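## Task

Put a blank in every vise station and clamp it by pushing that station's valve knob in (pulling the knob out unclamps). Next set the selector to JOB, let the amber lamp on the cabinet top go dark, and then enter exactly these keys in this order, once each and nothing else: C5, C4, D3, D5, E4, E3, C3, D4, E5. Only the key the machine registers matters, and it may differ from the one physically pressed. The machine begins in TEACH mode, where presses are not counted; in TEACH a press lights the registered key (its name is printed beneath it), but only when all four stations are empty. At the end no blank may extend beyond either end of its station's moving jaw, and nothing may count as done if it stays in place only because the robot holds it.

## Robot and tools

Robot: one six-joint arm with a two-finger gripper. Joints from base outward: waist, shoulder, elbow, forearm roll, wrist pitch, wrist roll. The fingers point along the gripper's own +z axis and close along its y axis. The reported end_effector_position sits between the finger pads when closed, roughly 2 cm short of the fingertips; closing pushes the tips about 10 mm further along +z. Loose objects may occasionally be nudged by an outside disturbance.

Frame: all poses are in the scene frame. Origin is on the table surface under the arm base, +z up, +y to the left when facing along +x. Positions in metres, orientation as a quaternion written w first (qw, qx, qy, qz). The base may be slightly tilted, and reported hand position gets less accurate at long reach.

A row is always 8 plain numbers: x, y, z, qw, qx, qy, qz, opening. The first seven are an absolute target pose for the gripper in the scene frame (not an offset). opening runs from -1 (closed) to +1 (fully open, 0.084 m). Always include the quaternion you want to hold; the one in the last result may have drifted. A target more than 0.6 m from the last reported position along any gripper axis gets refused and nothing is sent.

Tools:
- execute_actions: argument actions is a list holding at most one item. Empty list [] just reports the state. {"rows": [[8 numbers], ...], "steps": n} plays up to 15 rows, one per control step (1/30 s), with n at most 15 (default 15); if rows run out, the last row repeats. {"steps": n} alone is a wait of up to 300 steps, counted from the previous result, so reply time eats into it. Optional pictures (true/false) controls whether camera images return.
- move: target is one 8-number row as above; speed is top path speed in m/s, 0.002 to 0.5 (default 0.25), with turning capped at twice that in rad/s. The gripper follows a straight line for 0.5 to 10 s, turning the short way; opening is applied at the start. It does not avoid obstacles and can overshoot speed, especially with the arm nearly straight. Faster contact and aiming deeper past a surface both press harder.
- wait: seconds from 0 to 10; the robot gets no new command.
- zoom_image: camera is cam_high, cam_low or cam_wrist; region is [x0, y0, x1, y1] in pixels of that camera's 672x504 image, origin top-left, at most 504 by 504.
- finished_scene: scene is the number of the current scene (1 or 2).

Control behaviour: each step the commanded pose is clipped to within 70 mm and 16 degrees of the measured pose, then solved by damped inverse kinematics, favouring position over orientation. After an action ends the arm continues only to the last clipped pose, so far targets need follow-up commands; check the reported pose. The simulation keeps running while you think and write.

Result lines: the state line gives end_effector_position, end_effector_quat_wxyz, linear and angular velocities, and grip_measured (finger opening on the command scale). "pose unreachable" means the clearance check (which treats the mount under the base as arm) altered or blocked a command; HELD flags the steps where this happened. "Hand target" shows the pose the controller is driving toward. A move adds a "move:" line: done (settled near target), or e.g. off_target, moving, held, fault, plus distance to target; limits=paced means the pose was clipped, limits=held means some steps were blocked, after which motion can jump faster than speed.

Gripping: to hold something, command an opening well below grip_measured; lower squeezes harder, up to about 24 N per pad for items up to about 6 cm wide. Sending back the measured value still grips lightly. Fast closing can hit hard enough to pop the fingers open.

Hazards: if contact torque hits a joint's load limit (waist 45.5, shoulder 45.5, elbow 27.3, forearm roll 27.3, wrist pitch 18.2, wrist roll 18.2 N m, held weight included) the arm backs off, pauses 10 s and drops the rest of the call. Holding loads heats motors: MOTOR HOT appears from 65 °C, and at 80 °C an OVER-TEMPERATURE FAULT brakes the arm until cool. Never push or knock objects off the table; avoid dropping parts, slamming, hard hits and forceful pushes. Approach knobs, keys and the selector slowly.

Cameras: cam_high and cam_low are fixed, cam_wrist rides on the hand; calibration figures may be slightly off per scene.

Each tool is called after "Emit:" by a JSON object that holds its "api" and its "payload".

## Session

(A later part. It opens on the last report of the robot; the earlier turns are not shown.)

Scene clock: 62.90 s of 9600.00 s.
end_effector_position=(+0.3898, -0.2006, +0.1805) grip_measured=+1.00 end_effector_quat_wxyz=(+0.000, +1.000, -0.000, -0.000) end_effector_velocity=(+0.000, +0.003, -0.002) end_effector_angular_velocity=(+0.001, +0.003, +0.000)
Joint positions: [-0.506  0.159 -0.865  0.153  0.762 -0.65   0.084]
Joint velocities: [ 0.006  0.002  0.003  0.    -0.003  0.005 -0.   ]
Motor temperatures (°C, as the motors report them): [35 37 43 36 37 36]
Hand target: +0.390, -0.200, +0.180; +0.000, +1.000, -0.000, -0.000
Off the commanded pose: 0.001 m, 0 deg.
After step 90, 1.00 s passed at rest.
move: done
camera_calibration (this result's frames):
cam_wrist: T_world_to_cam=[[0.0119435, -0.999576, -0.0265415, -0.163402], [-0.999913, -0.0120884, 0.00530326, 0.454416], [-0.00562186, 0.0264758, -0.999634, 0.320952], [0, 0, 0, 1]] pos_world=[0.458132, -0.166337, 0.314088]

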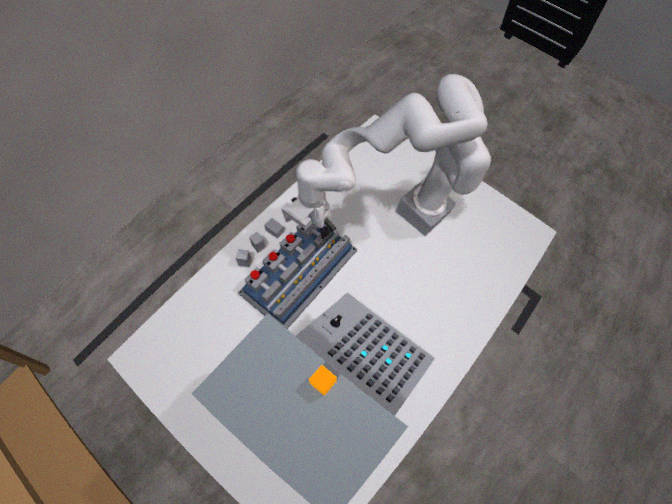

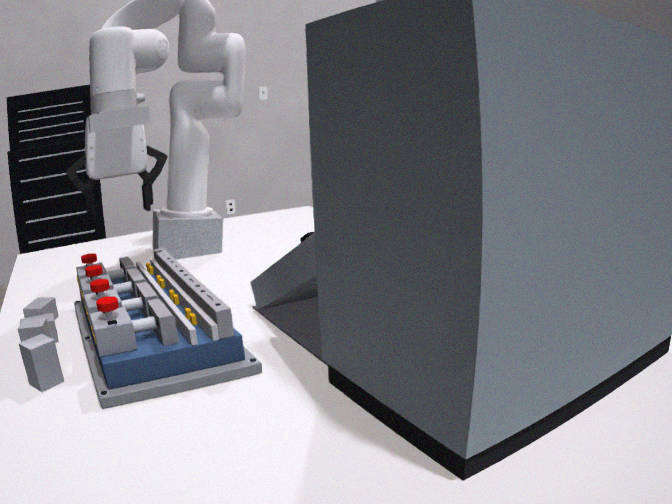

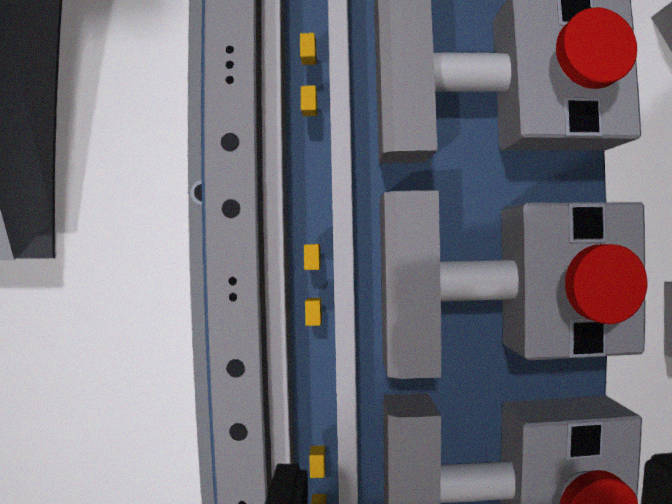

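Emit:
{"api": "move", "payload": {"target": [0.430,-0.372,0.17,0,1,0,0,1], "speed": 0.2}}

Emit:
{"api": "move", "payload": {"target": [0.430,-0.372,0.08,0,1,0,0,1], "speed": 0.1}}

Scene clock: 74.53 s of 9600.00 s.
end_effector_position=(+0.4298, -0.3716, +0.1699) grip_measured=+1.00 end_effector_quat_wxyz=(-0.000, +1.000, +0.000, +0.000) end_effector_velocity=(+0.001, -0.003, -0.001) end_effector_angular_velocity=(+0.003, +0.002, -0.001)
Joint positions: [-0.724  0.611 -1.457  0.118  0.921 -0.83   0.084]
Joint velocities: [-0.003  0.011 -0.015 -0.001  0.008 -0.001  0.   ]
Motor temperatures (°C, as the motors report them): [35 36 43 36 37 36]
Hand target: +0.430, -0.372, +0.170; -0.000, +1.000, +0.000, +0.000
Off the commanded pose: 0.000 m, 0 deg.
After step 90, 7.17 s passed at rest.
move: done
camera_calibration (this result's frames):
cam_wrist: T_world_to_cam=[[0.0130676, -0.99954, -0.0273524, -0.33547], [-0.999905, -0.0131808, 0.0039627, 0.492173], [-0.0043214, 0.027298, -0.999618, 0.314928], [0, 0, 0, 1]] pos_world=[0.497871, -0.337425, 0.303681]

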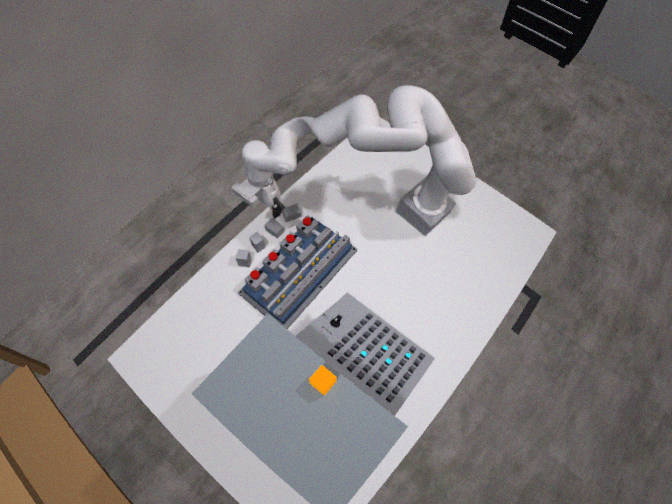

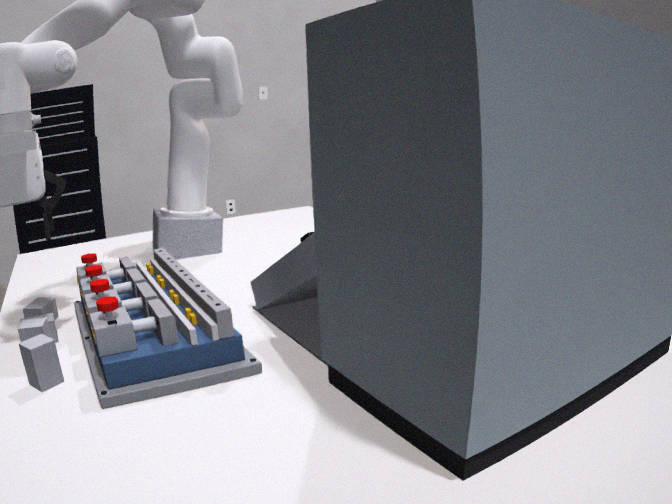

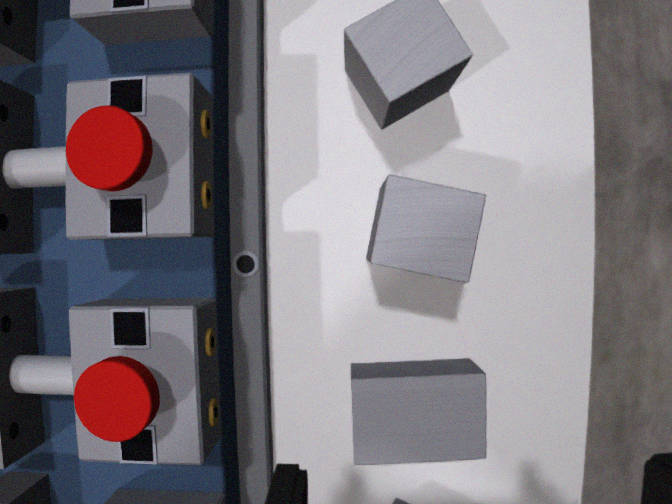

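Scene clock: 75.87 s of 9600.00 s.
end_effector_position=(+0.4301, -0.3721, +0.0809) grip_measured=+1.00 end_effector_quat_wxyz=(+0.000, +1.000, -0.000, +0.000) end_effector_velocity=(-0.001, +0.001, -0.005) end_effector_angular_velocity=(+0.002, +0.002, -0.000)
Joint positions: [-0.705  0.772 -1.436  0.14   0.739 -0.844  0.084]
Joint velocities: [ 0.001  0.009  0.001  0.001 -0.006 -0.001 -0.   ]
Motor temperatures (°C, as the motors report them): [35 37 43 36 37 36]
Hand target: +0.430, -0.372, +0.080; +0.000, +1.000, -0.000, -0.000
Off the commanded pose: 0.001 m, 0 deg.
move: done
camera_calibration (this result's frames):
cam_wrist: T_world_to_cam=[[0.0124904, -0.999577, -0.0262643, -0.33828], [-0.999912, -0.0126041, 0.00416828, 0.493022], [-0.00449755, 0.0262099, -0.999646, 0.225642], [0, 0, 0, 1]] pos_world=[0.498218, -0.337837, 0.214622]

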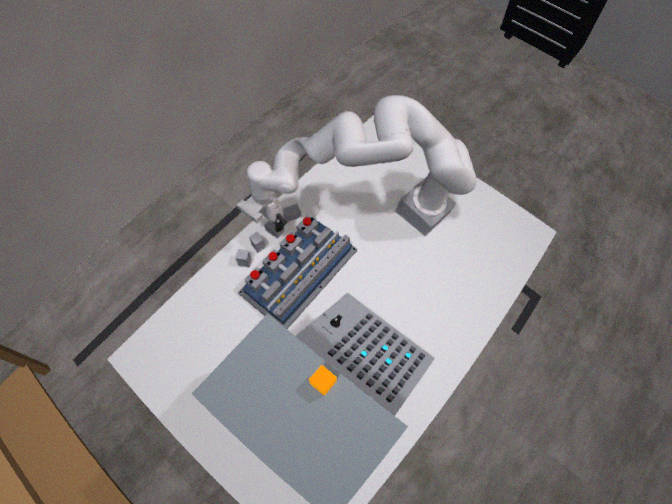

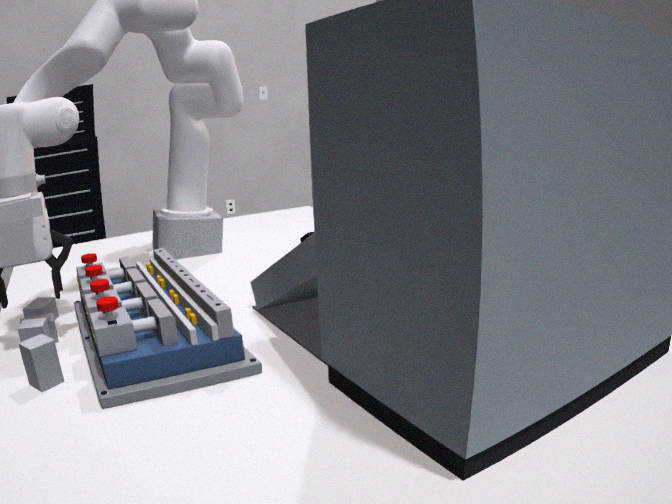

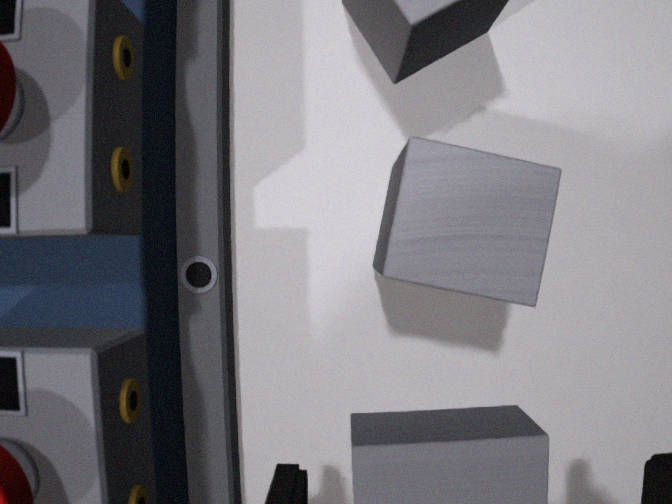

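Emit:
{"api": "move", "payload": {"target": [0.430,-0.372,0.027,0,1,0,0,1], "speed": 0.05}}

Emit:
{"api": "move", "payload": {"target": [0.430,-0.372,0.027,0,1,0,0,0.1], "speed": 0.05}}

Emit:
{"api": "move", "payload": {"target": [0.430,-0.372,0.17,0,1,0,0,0.1], "speed": 0.1}}

Emit:
{"api": "move", "payload": {"target": [0.451,-0.164,0.17,0,0.7071,0.7071,0,0.1], "speed": 0.2}}

Emit:
{"api": "move", "payload": {"target": [0.451,-0.164,0.12,0,0.7071,0.7071,0,0.1], "speed": 0.05}}

Scene clock: 81.57 s of 9600.00 s.
end_effector_position=(+0.4300, -0.3721, +0.0276) grip_measured=+1.00 end_effector_quat_wxyz=(+0.000, +1.000, -0.000, +0.000) end_effector_velocity=(+0.002, -0.001, -0.001) end_effector_angular_velocity=(-0.003, -0.004, +0.001)
Joint positions: [-0.694  0.889 -1.462  0.158  0.648 -0.855  0.084]
Joint velocities: [ 0.001  0.005 -0.005  0.001 -0.005 -0.001  0.   ]
Motor temperatures (°C, as the motors report them): [35 37 43 36 37 36]
Hand target: +0.430, -0.372, +0.027; +0.000, +1.000, -0.000, -0.000
Off the commanded pose: 0.001 m, 0 deg.
After step 90, 1.30 s passed at rest.
move: done
camera_calibration (this result's frames):
cam_wrist: T_world_to_cam=[[0.0125525, -0.999563, -0.0267572, -0.339633], [-0.999909, -0.0126781, 0.00453047, 0.493165], [-0.00486772, 0.0266979, -0.999632, 0.172683], [0, 0, 0, 1]] pos_world=[0.498225, -0.337843, 0.161298]

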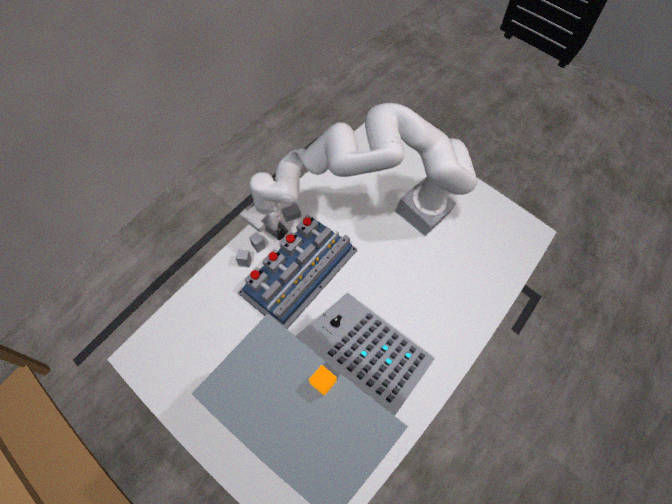

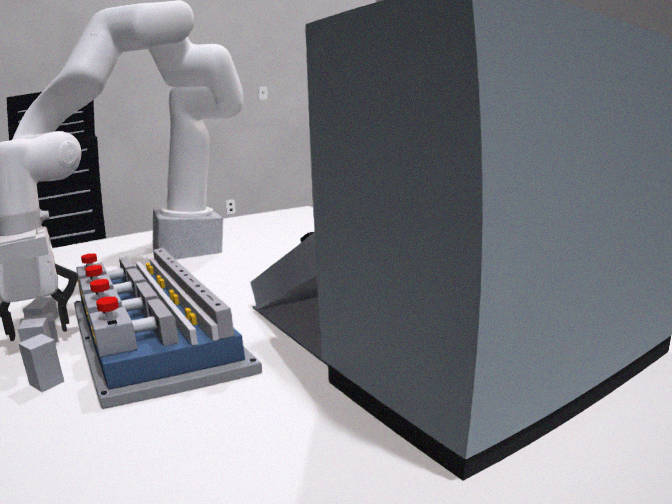

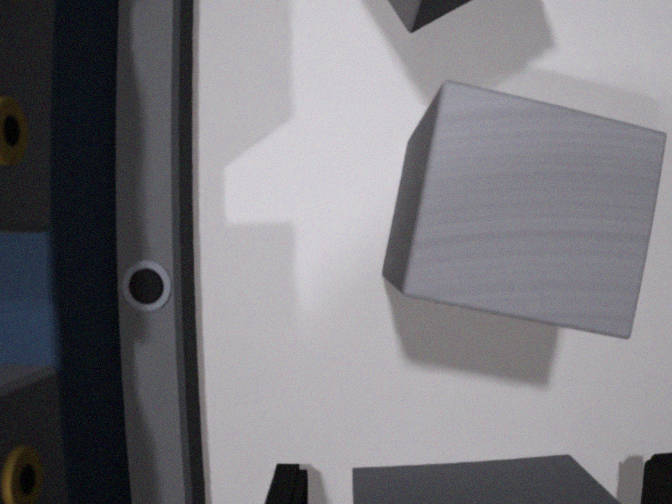

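Scene clock: 82.27 s of 9600.00 s.
end_effector_position=(+0.4303, -0.3722, +0.0275) grip_measured=+0.38 end_effector_quat_wxyz=(+0.000, +1.000, +0.000, +0.000) end_effector_velocity=(+0.000, +0.000, -0.000) end_effector_angular_velocity=(+0.000, +0.000, +0.001)
Joint positions: [-0.694  0.89  -1.463  0.158  0.648 -0.855  0.06 ]
Joint velocities: [ 0.     0.001 -0.001  0.     0.    -0.001  0.   ]
Motor temperatures (°C, as the motors report them): [35 37 43 36 37 36]
Hand target: +0.430, -0.372, +0.027; +0.000, +1.000, -0.000, -0.000
Off the commanded pose: 0.001 m, 0 deg.
move: done
camera_calibration (this result's frames):
cam_wrist: T_world_to_cam=[[0.012697, -0.999567, -0.0265459, -0.339869], [-0.99991, -0.0128089, 0.00404845, 0.493413], [-0.00438673, 0.0264921, -0.999639, 0.172334], [0, 0, 0, 1]] pos_world=[0.49844, -0.337967, 0.161252]

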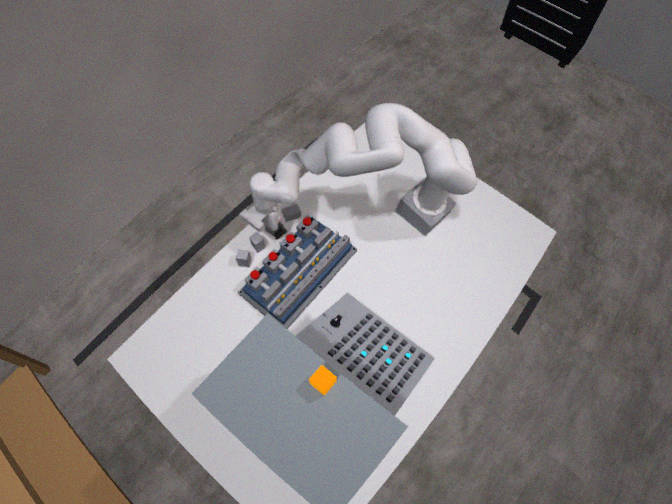

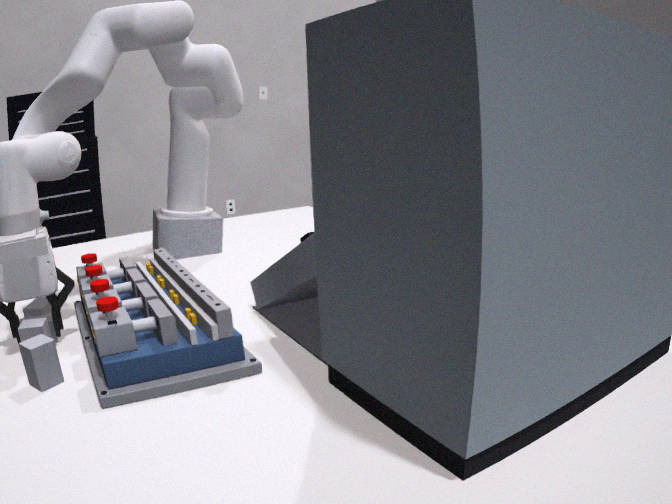

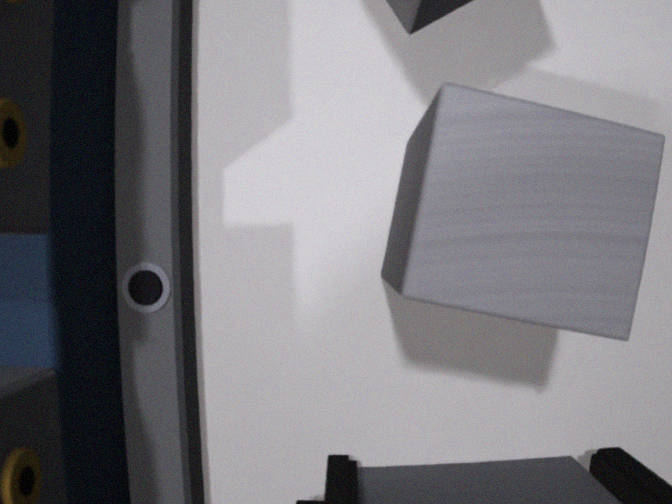

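Scene clock: 84.10 s of 9600.00 s.
end_effector_position=(+0.4300, -0.3719, +0.1689) grip_measured=+0.38 end_effector_quat_wxyz=(-0.001, +1.000, +0.000, -0.000) end_effector_velocity=(+0.001, -0.001, +0.006) end_effector_angular_velocity=(-0.003, -0.004, +0.001)
Joint positions: [-0.724  0.615 -1.46   0.117  0.923 -0.83   0.06 ]
Joint velocities: [-0.001 -0.007 -0.006 -0.001  0.007 -0.    -0.   ]
Motor temperatures (°C, as the motors report them): [35 37 43 36 37 36]
Hand target: +0.430, -0.372, +0.170; -0.000, +1.000, +0.000, +0.000
Off the commanded pose: 0.001 m, 0 deg.
move: done
camera_calibration (this result's frames):
cam_wrist: T_world_to_cam=[[0.0127844, -0.999512, -0.0285013, -0.33547], [-0.999901, -0.0129455, 0.00547213, 0.492235], [-0.00583842, 0.0284285, -0.999579, 0.31496], [0, 0, 0, 1]] pos_world=[0.498315, -0.337887, 0.302573]

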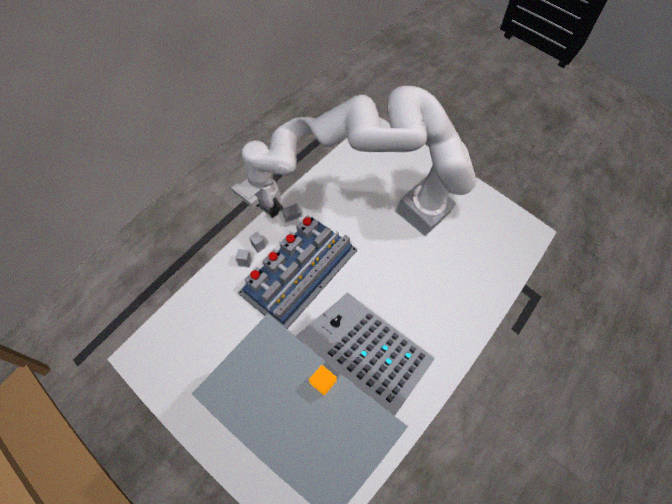

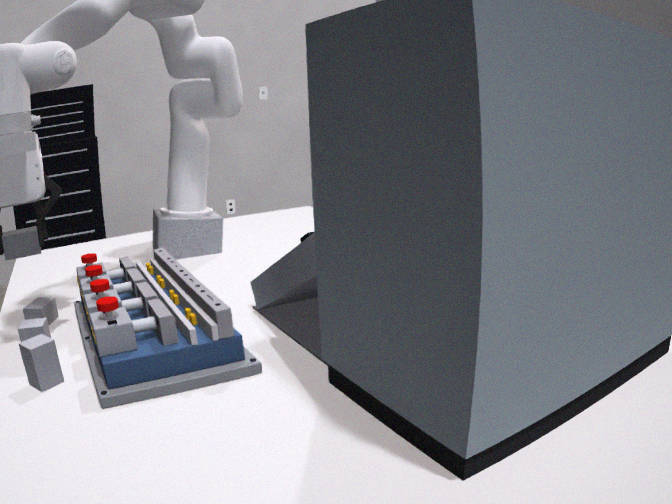

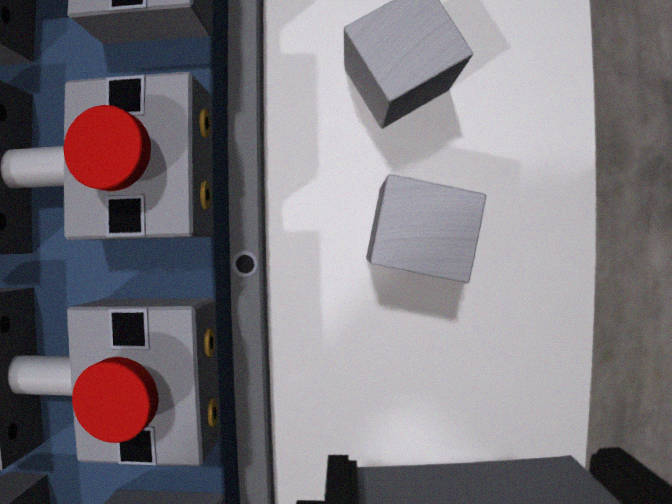

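Scene clock: 88.50 s of 9600.00 s.
end_effector_position=(+0.4512, -0.1645, +0.1702) grip_measured=+0.38 end_effector_quat_wxyz=(-0.000, +0.708, +0.707, -0.001) end_effector_velocity=(+0.000, +0.002, +0.000) end_effector_angular_velocity=(+0.001, -0.001, +0.011)
Joint positions: [-0.376  0.279 -1.01   0.159  0.775 -2.093  0.06 ]
Joint velocities: [ 0.003 -0.002  0.002  0.002 -0.    -0.01  -0.   ]
Motor temperatures (°C, as the motors report them): [35 37 43 36 37 36]
Hand target: +0.451, -0.164, +0.170; -0.000, +0.707, +0.707, -0.000
Off the commanded pose: 0.001 m, 0 deg.
move: done
camera_calibration (this result's frames):
cam_wrist: T_world_to_cam=[[0.999543, 0.0110602, -0.0281312, -0.407441], [0.0112189, -0.999922, 0.00548762, -0.102508], [-0.0280683, -0.00580071, -0.999589, 0.314843], [0, 0, 0, 1]] pos_world=[0.417242, -0.0961675, 0.303815]

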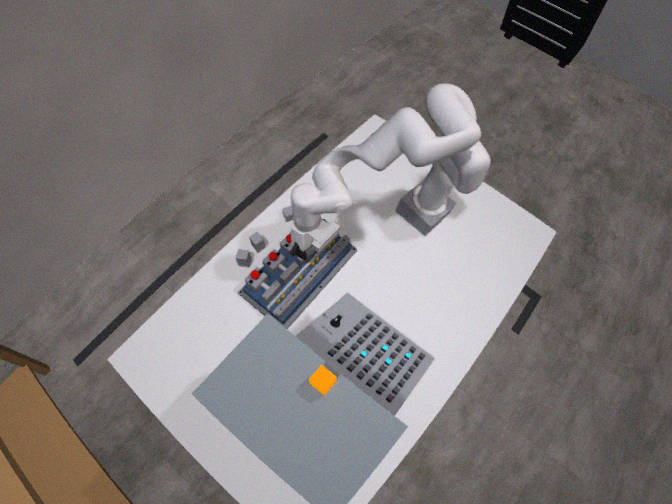

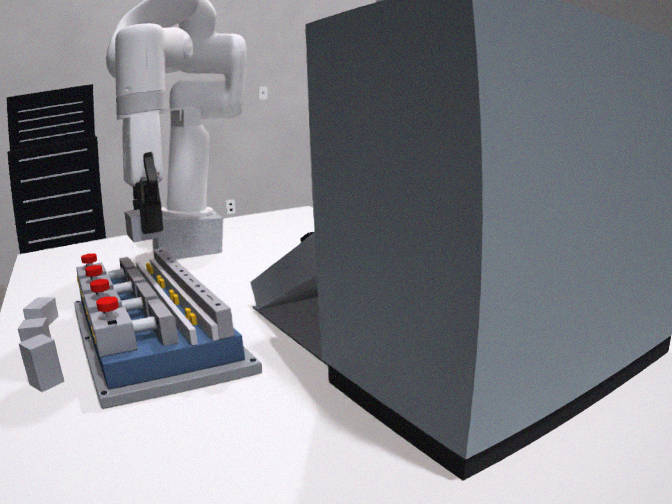

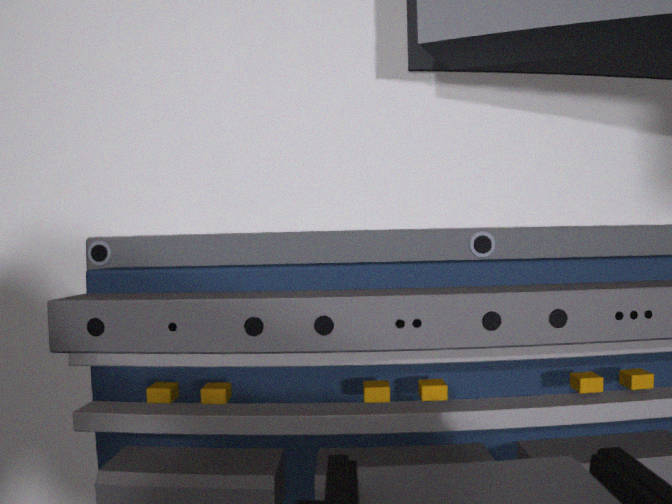

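Scene clock: 89.87 s of 9600.00 s.
end_effector_position=(+0.4510, -0.1641, +0.1205) grip_measured=+0.38 end_effector_quat_wxyz=(+0.000, +0.707, +0.707, -0.000) end_effector_velocity=(+0.000, -0.000, -0.002) end_effector_angular_velocity=(-0.000, -0.000, +0.000)
Joint positions: [-0.359  0.381 -0.986  0.187  0.647 -2.113  0.06 ]
Joint velocities: [ 0.001  0.005  0.     0.002 -0.006 -0.002 -0.   ]
Motor temperatures (°C, as the motors report them): [35 37 43 36 37 36]
Hand target: +0.451, -0.164, +0.120; +0.000, +0.707, +0.707, -0.000
Off the commanded pose: 0.001 m, 0 deg.
move: done
camera_calibration (this result's frames):
cam_wrist: T_world_to_cam=[[0.999561, 0.0125003, -0.0268495, -0.408615], [0.0126462, -0.999906, 0.00527148, -0.102392], [-0.0267811, -0.00560871, -0.999626, 0.2647], [0, 0, 0, 1]] pos_world=[0.41682, -0.0957896, 0.25417]

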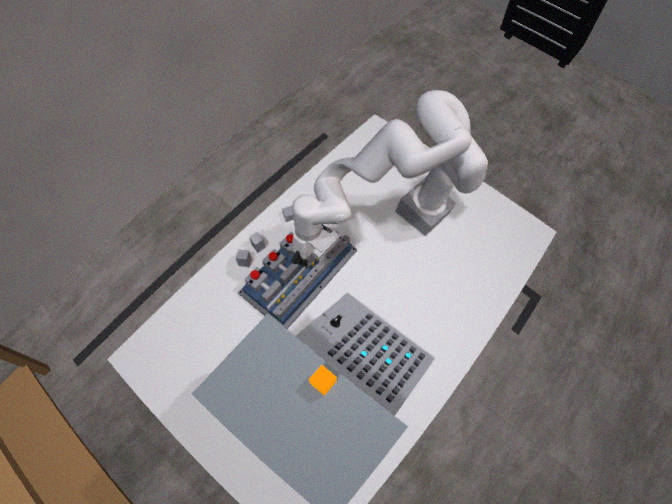

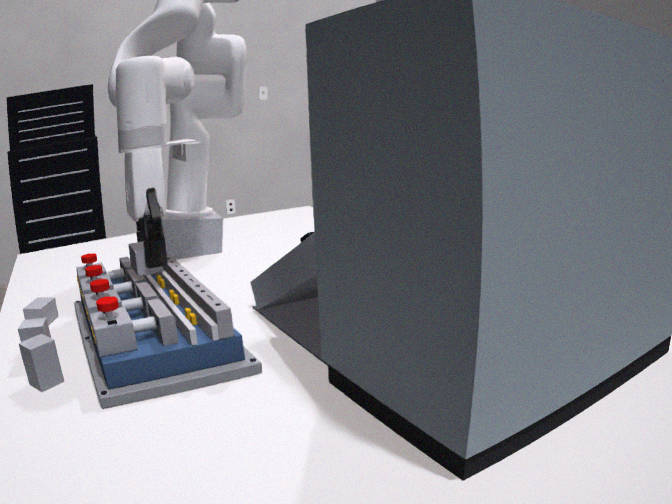

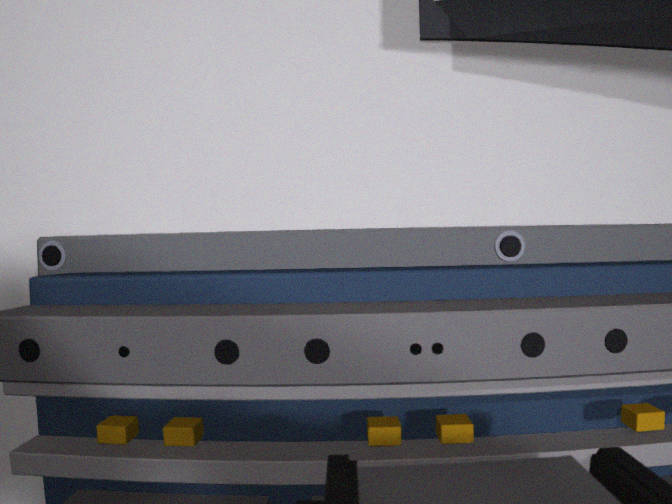

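Emit:
{"api": "move", "payload": {"target": [0.449,-0.163,0.098,0,0.7071,0.7071,0,0.1], "speed": 0.015}}

Scene clock: 98.17 s of 9600.00 s.
end_effector_position=(+0.4491, -0.1628, +0.0982) grip_measured=+0.38 end_effector_quat_wxyz=(+0.000, +0.707, +0.707, -0.000) end_effector_velocity=(-0.001, -0.000, -0.002) end_effector_angular_velocity=(+0.000, +0.001, -0.002)
Joint positions: [-0.35   0.428 -0.975  0.204  0.591 -2.125  0.06 ]
Joint velocities: [-0.001  0.003  0.002  0.001 -0.003 -0.     0.   ]
Motor temperatures (°C, as the motors report them): [35 37 42 36 37 36]
Hand target: +0.449, -0.163, +0.098; +0.000, +0.707, +0.707, -0.000
Off the commanded pose: 0.000 m, 0 deg.
After step 90, 3.53 s passed at rest.
move: done
camera_calibration (this result's frames):
cam_wrist: T_world_to_cam=[[0.999544, 0.0131307, -0.0271842, -0.407149], [0.0132705, -0.9999, 0.00497216, -0.101238], [-0.0271162, -0.00533064, -0.999618, 0.242544], [0, 0, 0, 1]] pos_world=[0.414883, -0.0945883, 0.231886]

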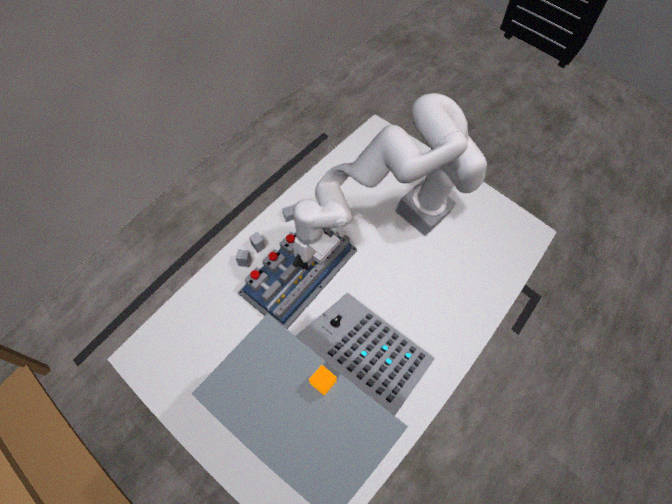

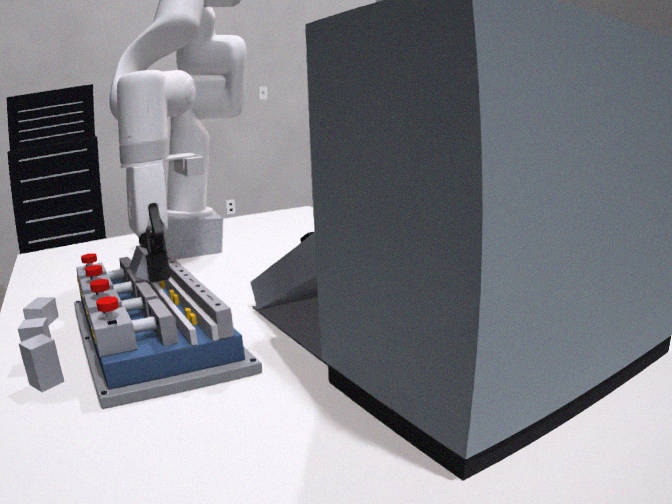

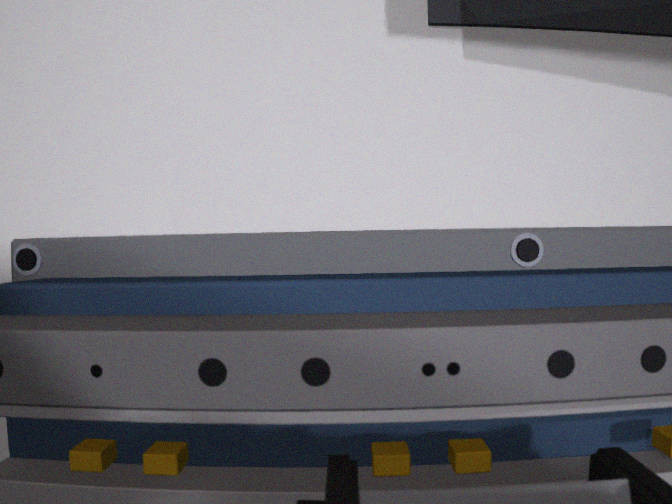

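Emit:
{"api": "execute_actions", "payload": {"actions": []}}

Scene clock: 103.07 s of 9600.00 s.
end_effector_position=(+0.4489, -0.1630, +0.0980) grip_measured=+0.38 end_effector_quat_wxyz=(+0.000, +0.707, +0.707, -0.000) end_effector_velocity=(+0.000, -0.000, +0.000) end_effector_angular_velocity=(-0.000, -0.000, -0.001)
Joint positions: [-0.35   0.428 -0.975  0.204  0.59  -2.125  0.06 ]
Joint velocities: [-0.     0.     0.     0.    -0.001  0.001 -0.   ]
Motor temperatures (°C, as the motors report them): [35 37 42 36 37 36]
Hand target: +0.449, -0.163, +0.098; +0.000, +0.707, +0.707, -0.000
Off the commanded pose: 0.000 m, 0 deg.
Steps of this call (steps 1 to 90: nothing new was sent; then 1.90 s passed at rest). Readings (end_effector_position):
1: (+0.4491, -0.1628, +0.0982)
2: (+0.4490, -0.1628, +0.0981)
4: (+0.4490, -0.1628, +0.0981)
8: (+0.4489, -0.1629, +0.0980)
90: the state above
camera_calibration (this result's frames):
cam_wrist: T_world_to_cam=[[0.999547, 0.0125625, -0.0273368, -0.407062], [0.0127012, -0.999907, 0.00490369, -0.101153], [-0.0272727, -0.00524868, -0.999614, 0.24243], [0, 0, 0, 1]] pos_world=[0.414774, -0.0947573, 0.231705]

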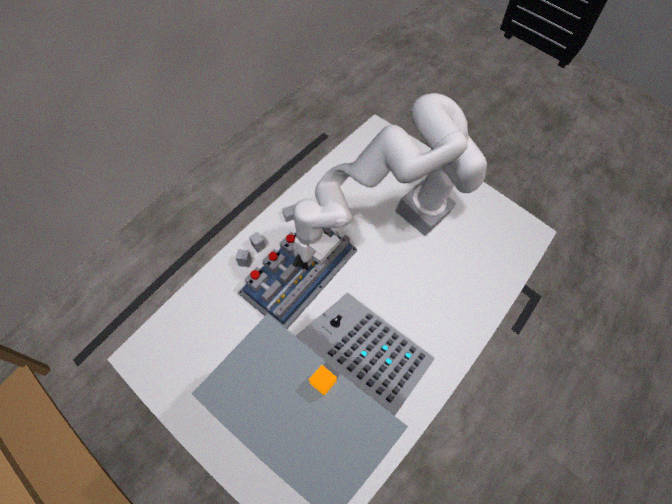

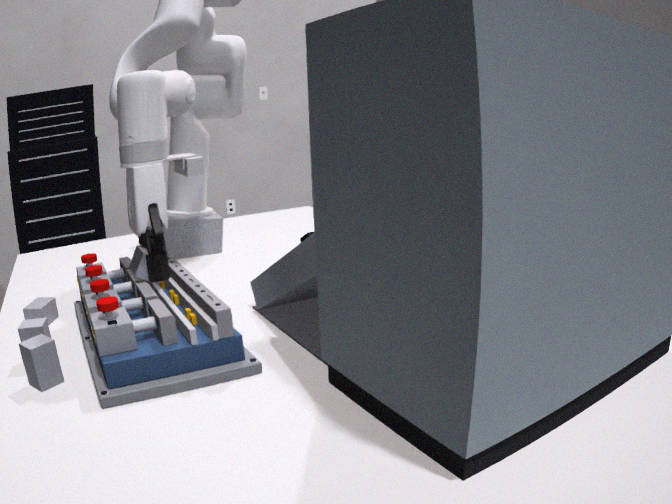

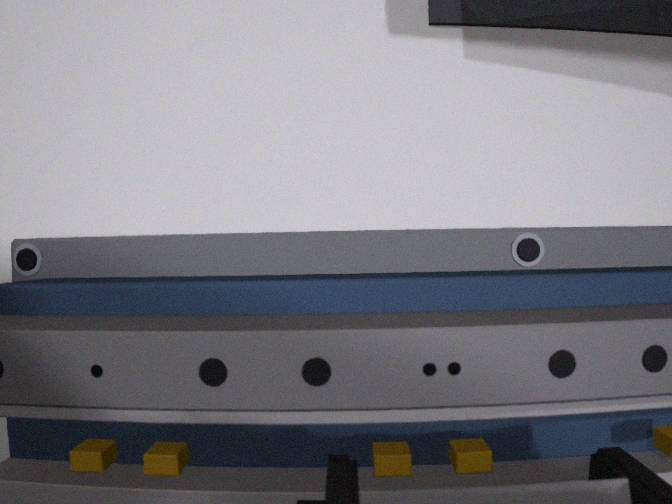

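Emit:
{"api": "move", "payload": {"target": [0.443,-0.162,0.092,0,0.7071,0.7071,0,0.1], "speed": 0.03}}

Emit:
{"api": "move", "payload": {"target": [0.443,-0.162,0.092,0,0.7071,0.7071,0,1]}}

Emit:
{"api": "move", "payload": {"target": [0.443,-0.10,0.2,0,0.7071,0.7071,0,1], "speed": 0.15}}

Scene clock: 106.13 s of 9600.00 s.
end_effector_position=(+0.4424, -0.1619, +0.0916) grip_measured=+0.38 end_effector_quat_wxyz=(-0.001, +0.707, +0.707, -0.000) end_effector_velocity=(+0.000, -0.000, +0.000) end_effector_angular_velocity=(-0.001, -0.003, +0.000)
Joint positions: [-0.351  0.429 -0.951  0.211  0.568 -2.134  0.06 ]
Joint velocities: [ 0.    -0.001  0.002  0.002 -0.004 -0.002 -0.   ]
Motor temperatures (°C, as the motors report them): [35 36 42 36 37 36]
Hand target: +0.443, -0.162, +0.092; +0.000, +0.707, +0.707, -0.000
Off the commanded pose: 0.001 m, 0 deg.
move: done
camera_calibration (this result's frames):
cam_wrist: T_world_to_cam=[[0.999509, 0.0122461, -0.028858, -0.400644], [0.0123724, -0.999915, 0.00420096, -0.0997793], [-0.0288041, -0.00455594, -0.999575, 0.236594], [0, 0, 0, 1]] pos_world=[0.408496, -0.0937866, 0.225351]

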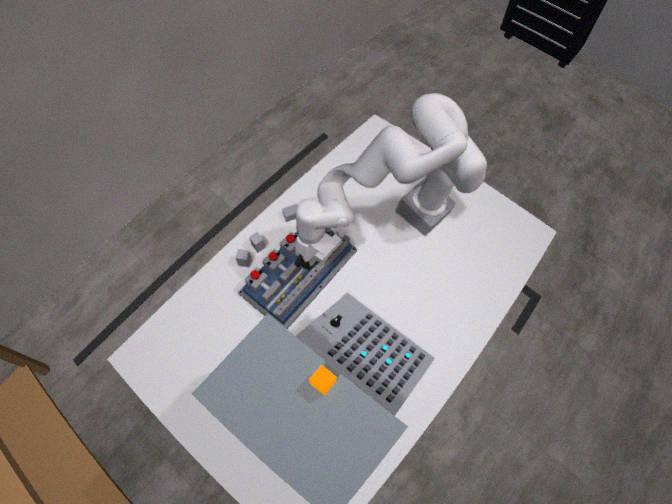

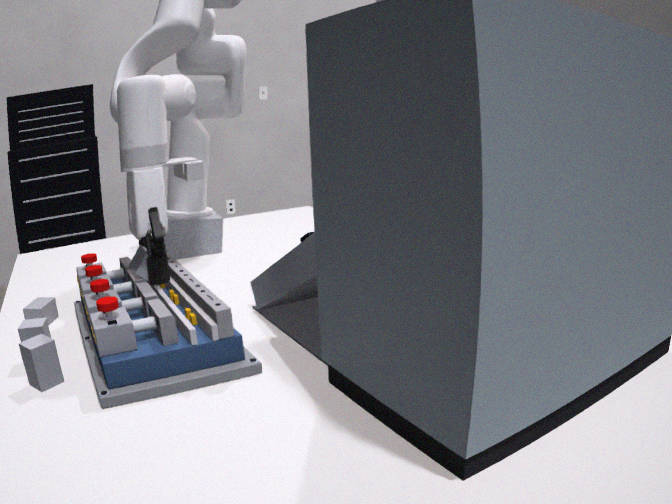

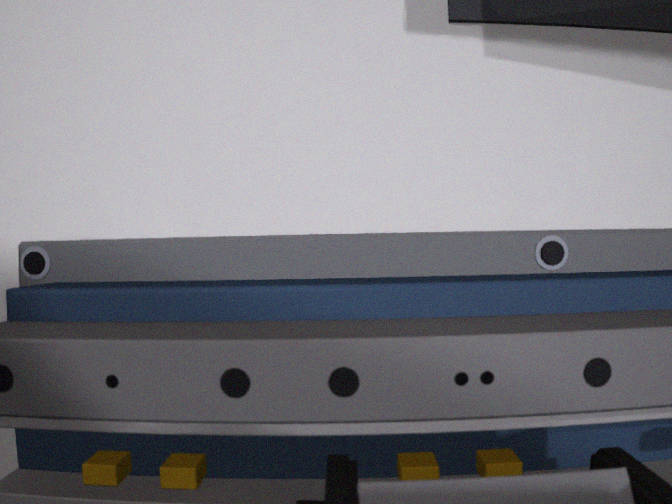

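Scene clock: 106.83 s of 9600.00 s.
end_effector_position=(+0.4428, -0.1620, +0.0918) grip_measured=+1.00 end_effector_quat_wxyz=(-0.000, +0.707, +0.707, -0.000) end_effector_velocity=(+0.001, -0.000, +0.001) end_effector_angular_velocity=(-0.001, -0.003, +0.001)
Joint positions: [-0.35   0.429 -0.952  0.212  0.567 -2.134  0.084]
Joint velocities: [ 0.001 -0.001 -0.001  0.    -0.001  0.    -0.   ]
Motor temperatures (°C, as the motors report them): [35 36 42 36 37 36]
Hand target: +0.443, -0.162, +0.092; -0.000, +0.707, +0.707, +0.000
Off the commanded pose: 0.000 m, 0 deg.
move: done
camera_calibration (this result's frames):
cam_wrist: T_world_to_cam=[[0.99954, 0.0124442, -0.0276604, -0.401131], [0.0125771, -0.99991, 0.00463611, -0.0999869], [-0.0276002, -0.00498187, -0.999607, 0.236266], [0, 0, 0, 1]] pos_world=[0.408725, -0.0938091, 0.225541]

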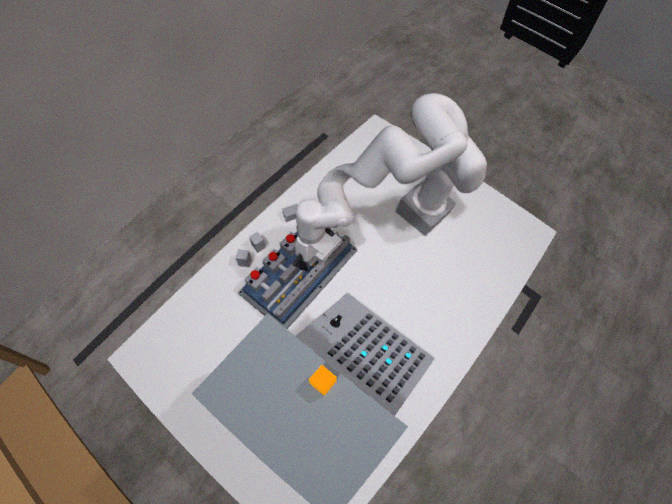

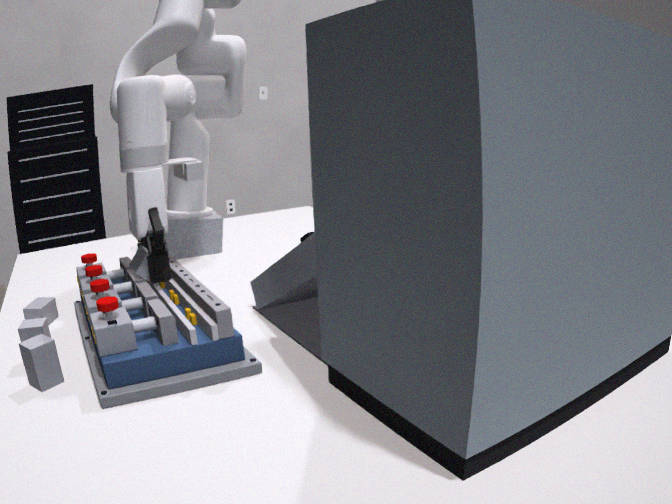

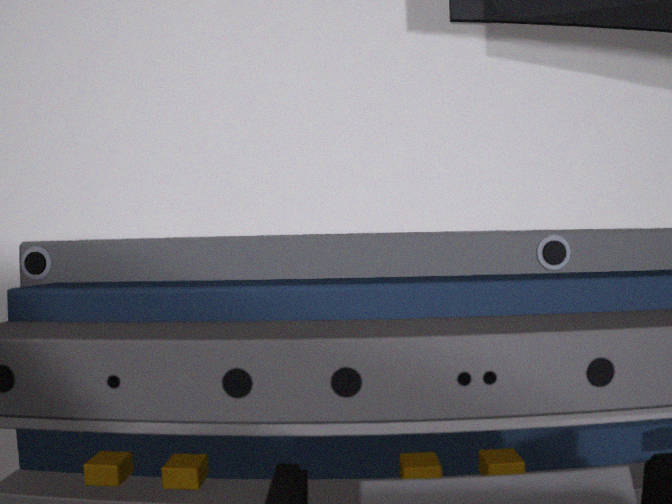

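Scene clock: 108.17 s of 9600.00 s.
end_effector_position=(+0.4432, -0.1003, +0.1993) grip_measured=+1.00 end_effector_quat_wxyz=(-0.000, +0.707, +0.707, -0.000) end_effector_velocity=(+0.001, +0.001, +0.004) end_effector_angular_velocity=(-0.001, -0.003, +0.001)
Joint positions: [-0.265  0.122 -0.916  0.158  0.825 -1.976  0.084]
Joint velocities: [ 0.002 -0.008 -0.003 -0.001  0.007  0.003  0.   ]
Motor temperatures (°C, as the motors report them): [35 36 42 36 37 36]
Hand target: +0.443, -0.100, +0.200; -0.000, +0.707, +0.707, +0.000
Off the commanded pose: 0.001 m, 0 deg.
move: done
camera_calibration (this result's frames):
cam_wrist: T_world_to_cam=[[0.999528, 0.0126458, -0.0279827, -0.399229], [0.0127717, -0.999909, 0.00432523, -0.0387716], [-0.0279255, -0.00468058, -0.999599, 0.344165], [0, 0, 0, 1]] pos_world=[0.409147, -0.0321087, 0.333023]

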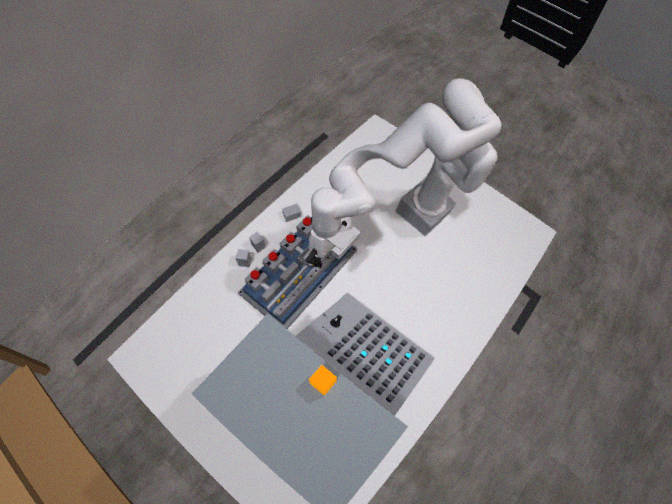

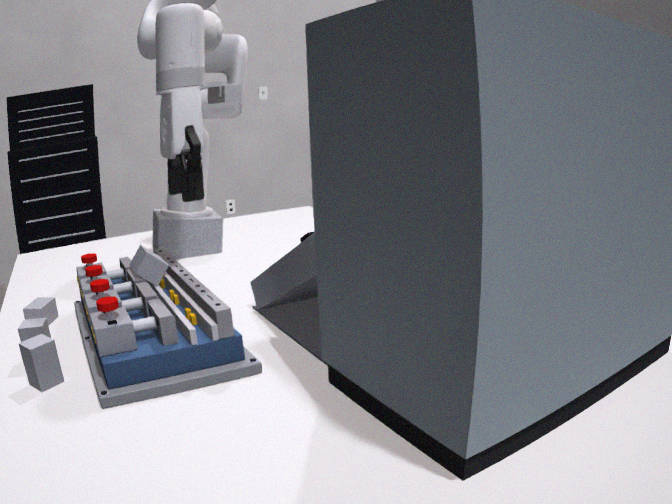

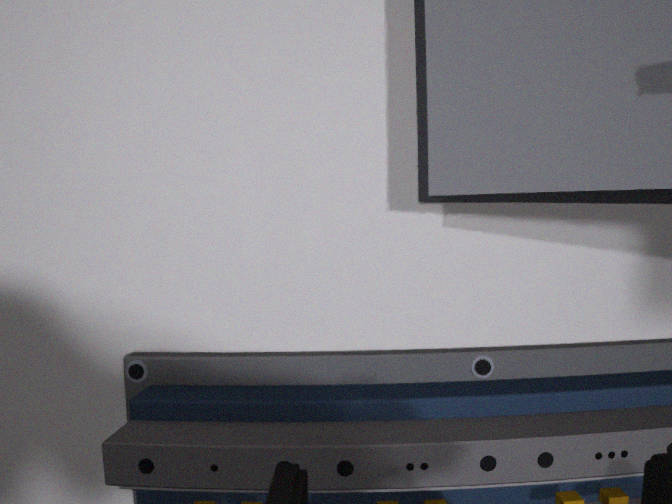

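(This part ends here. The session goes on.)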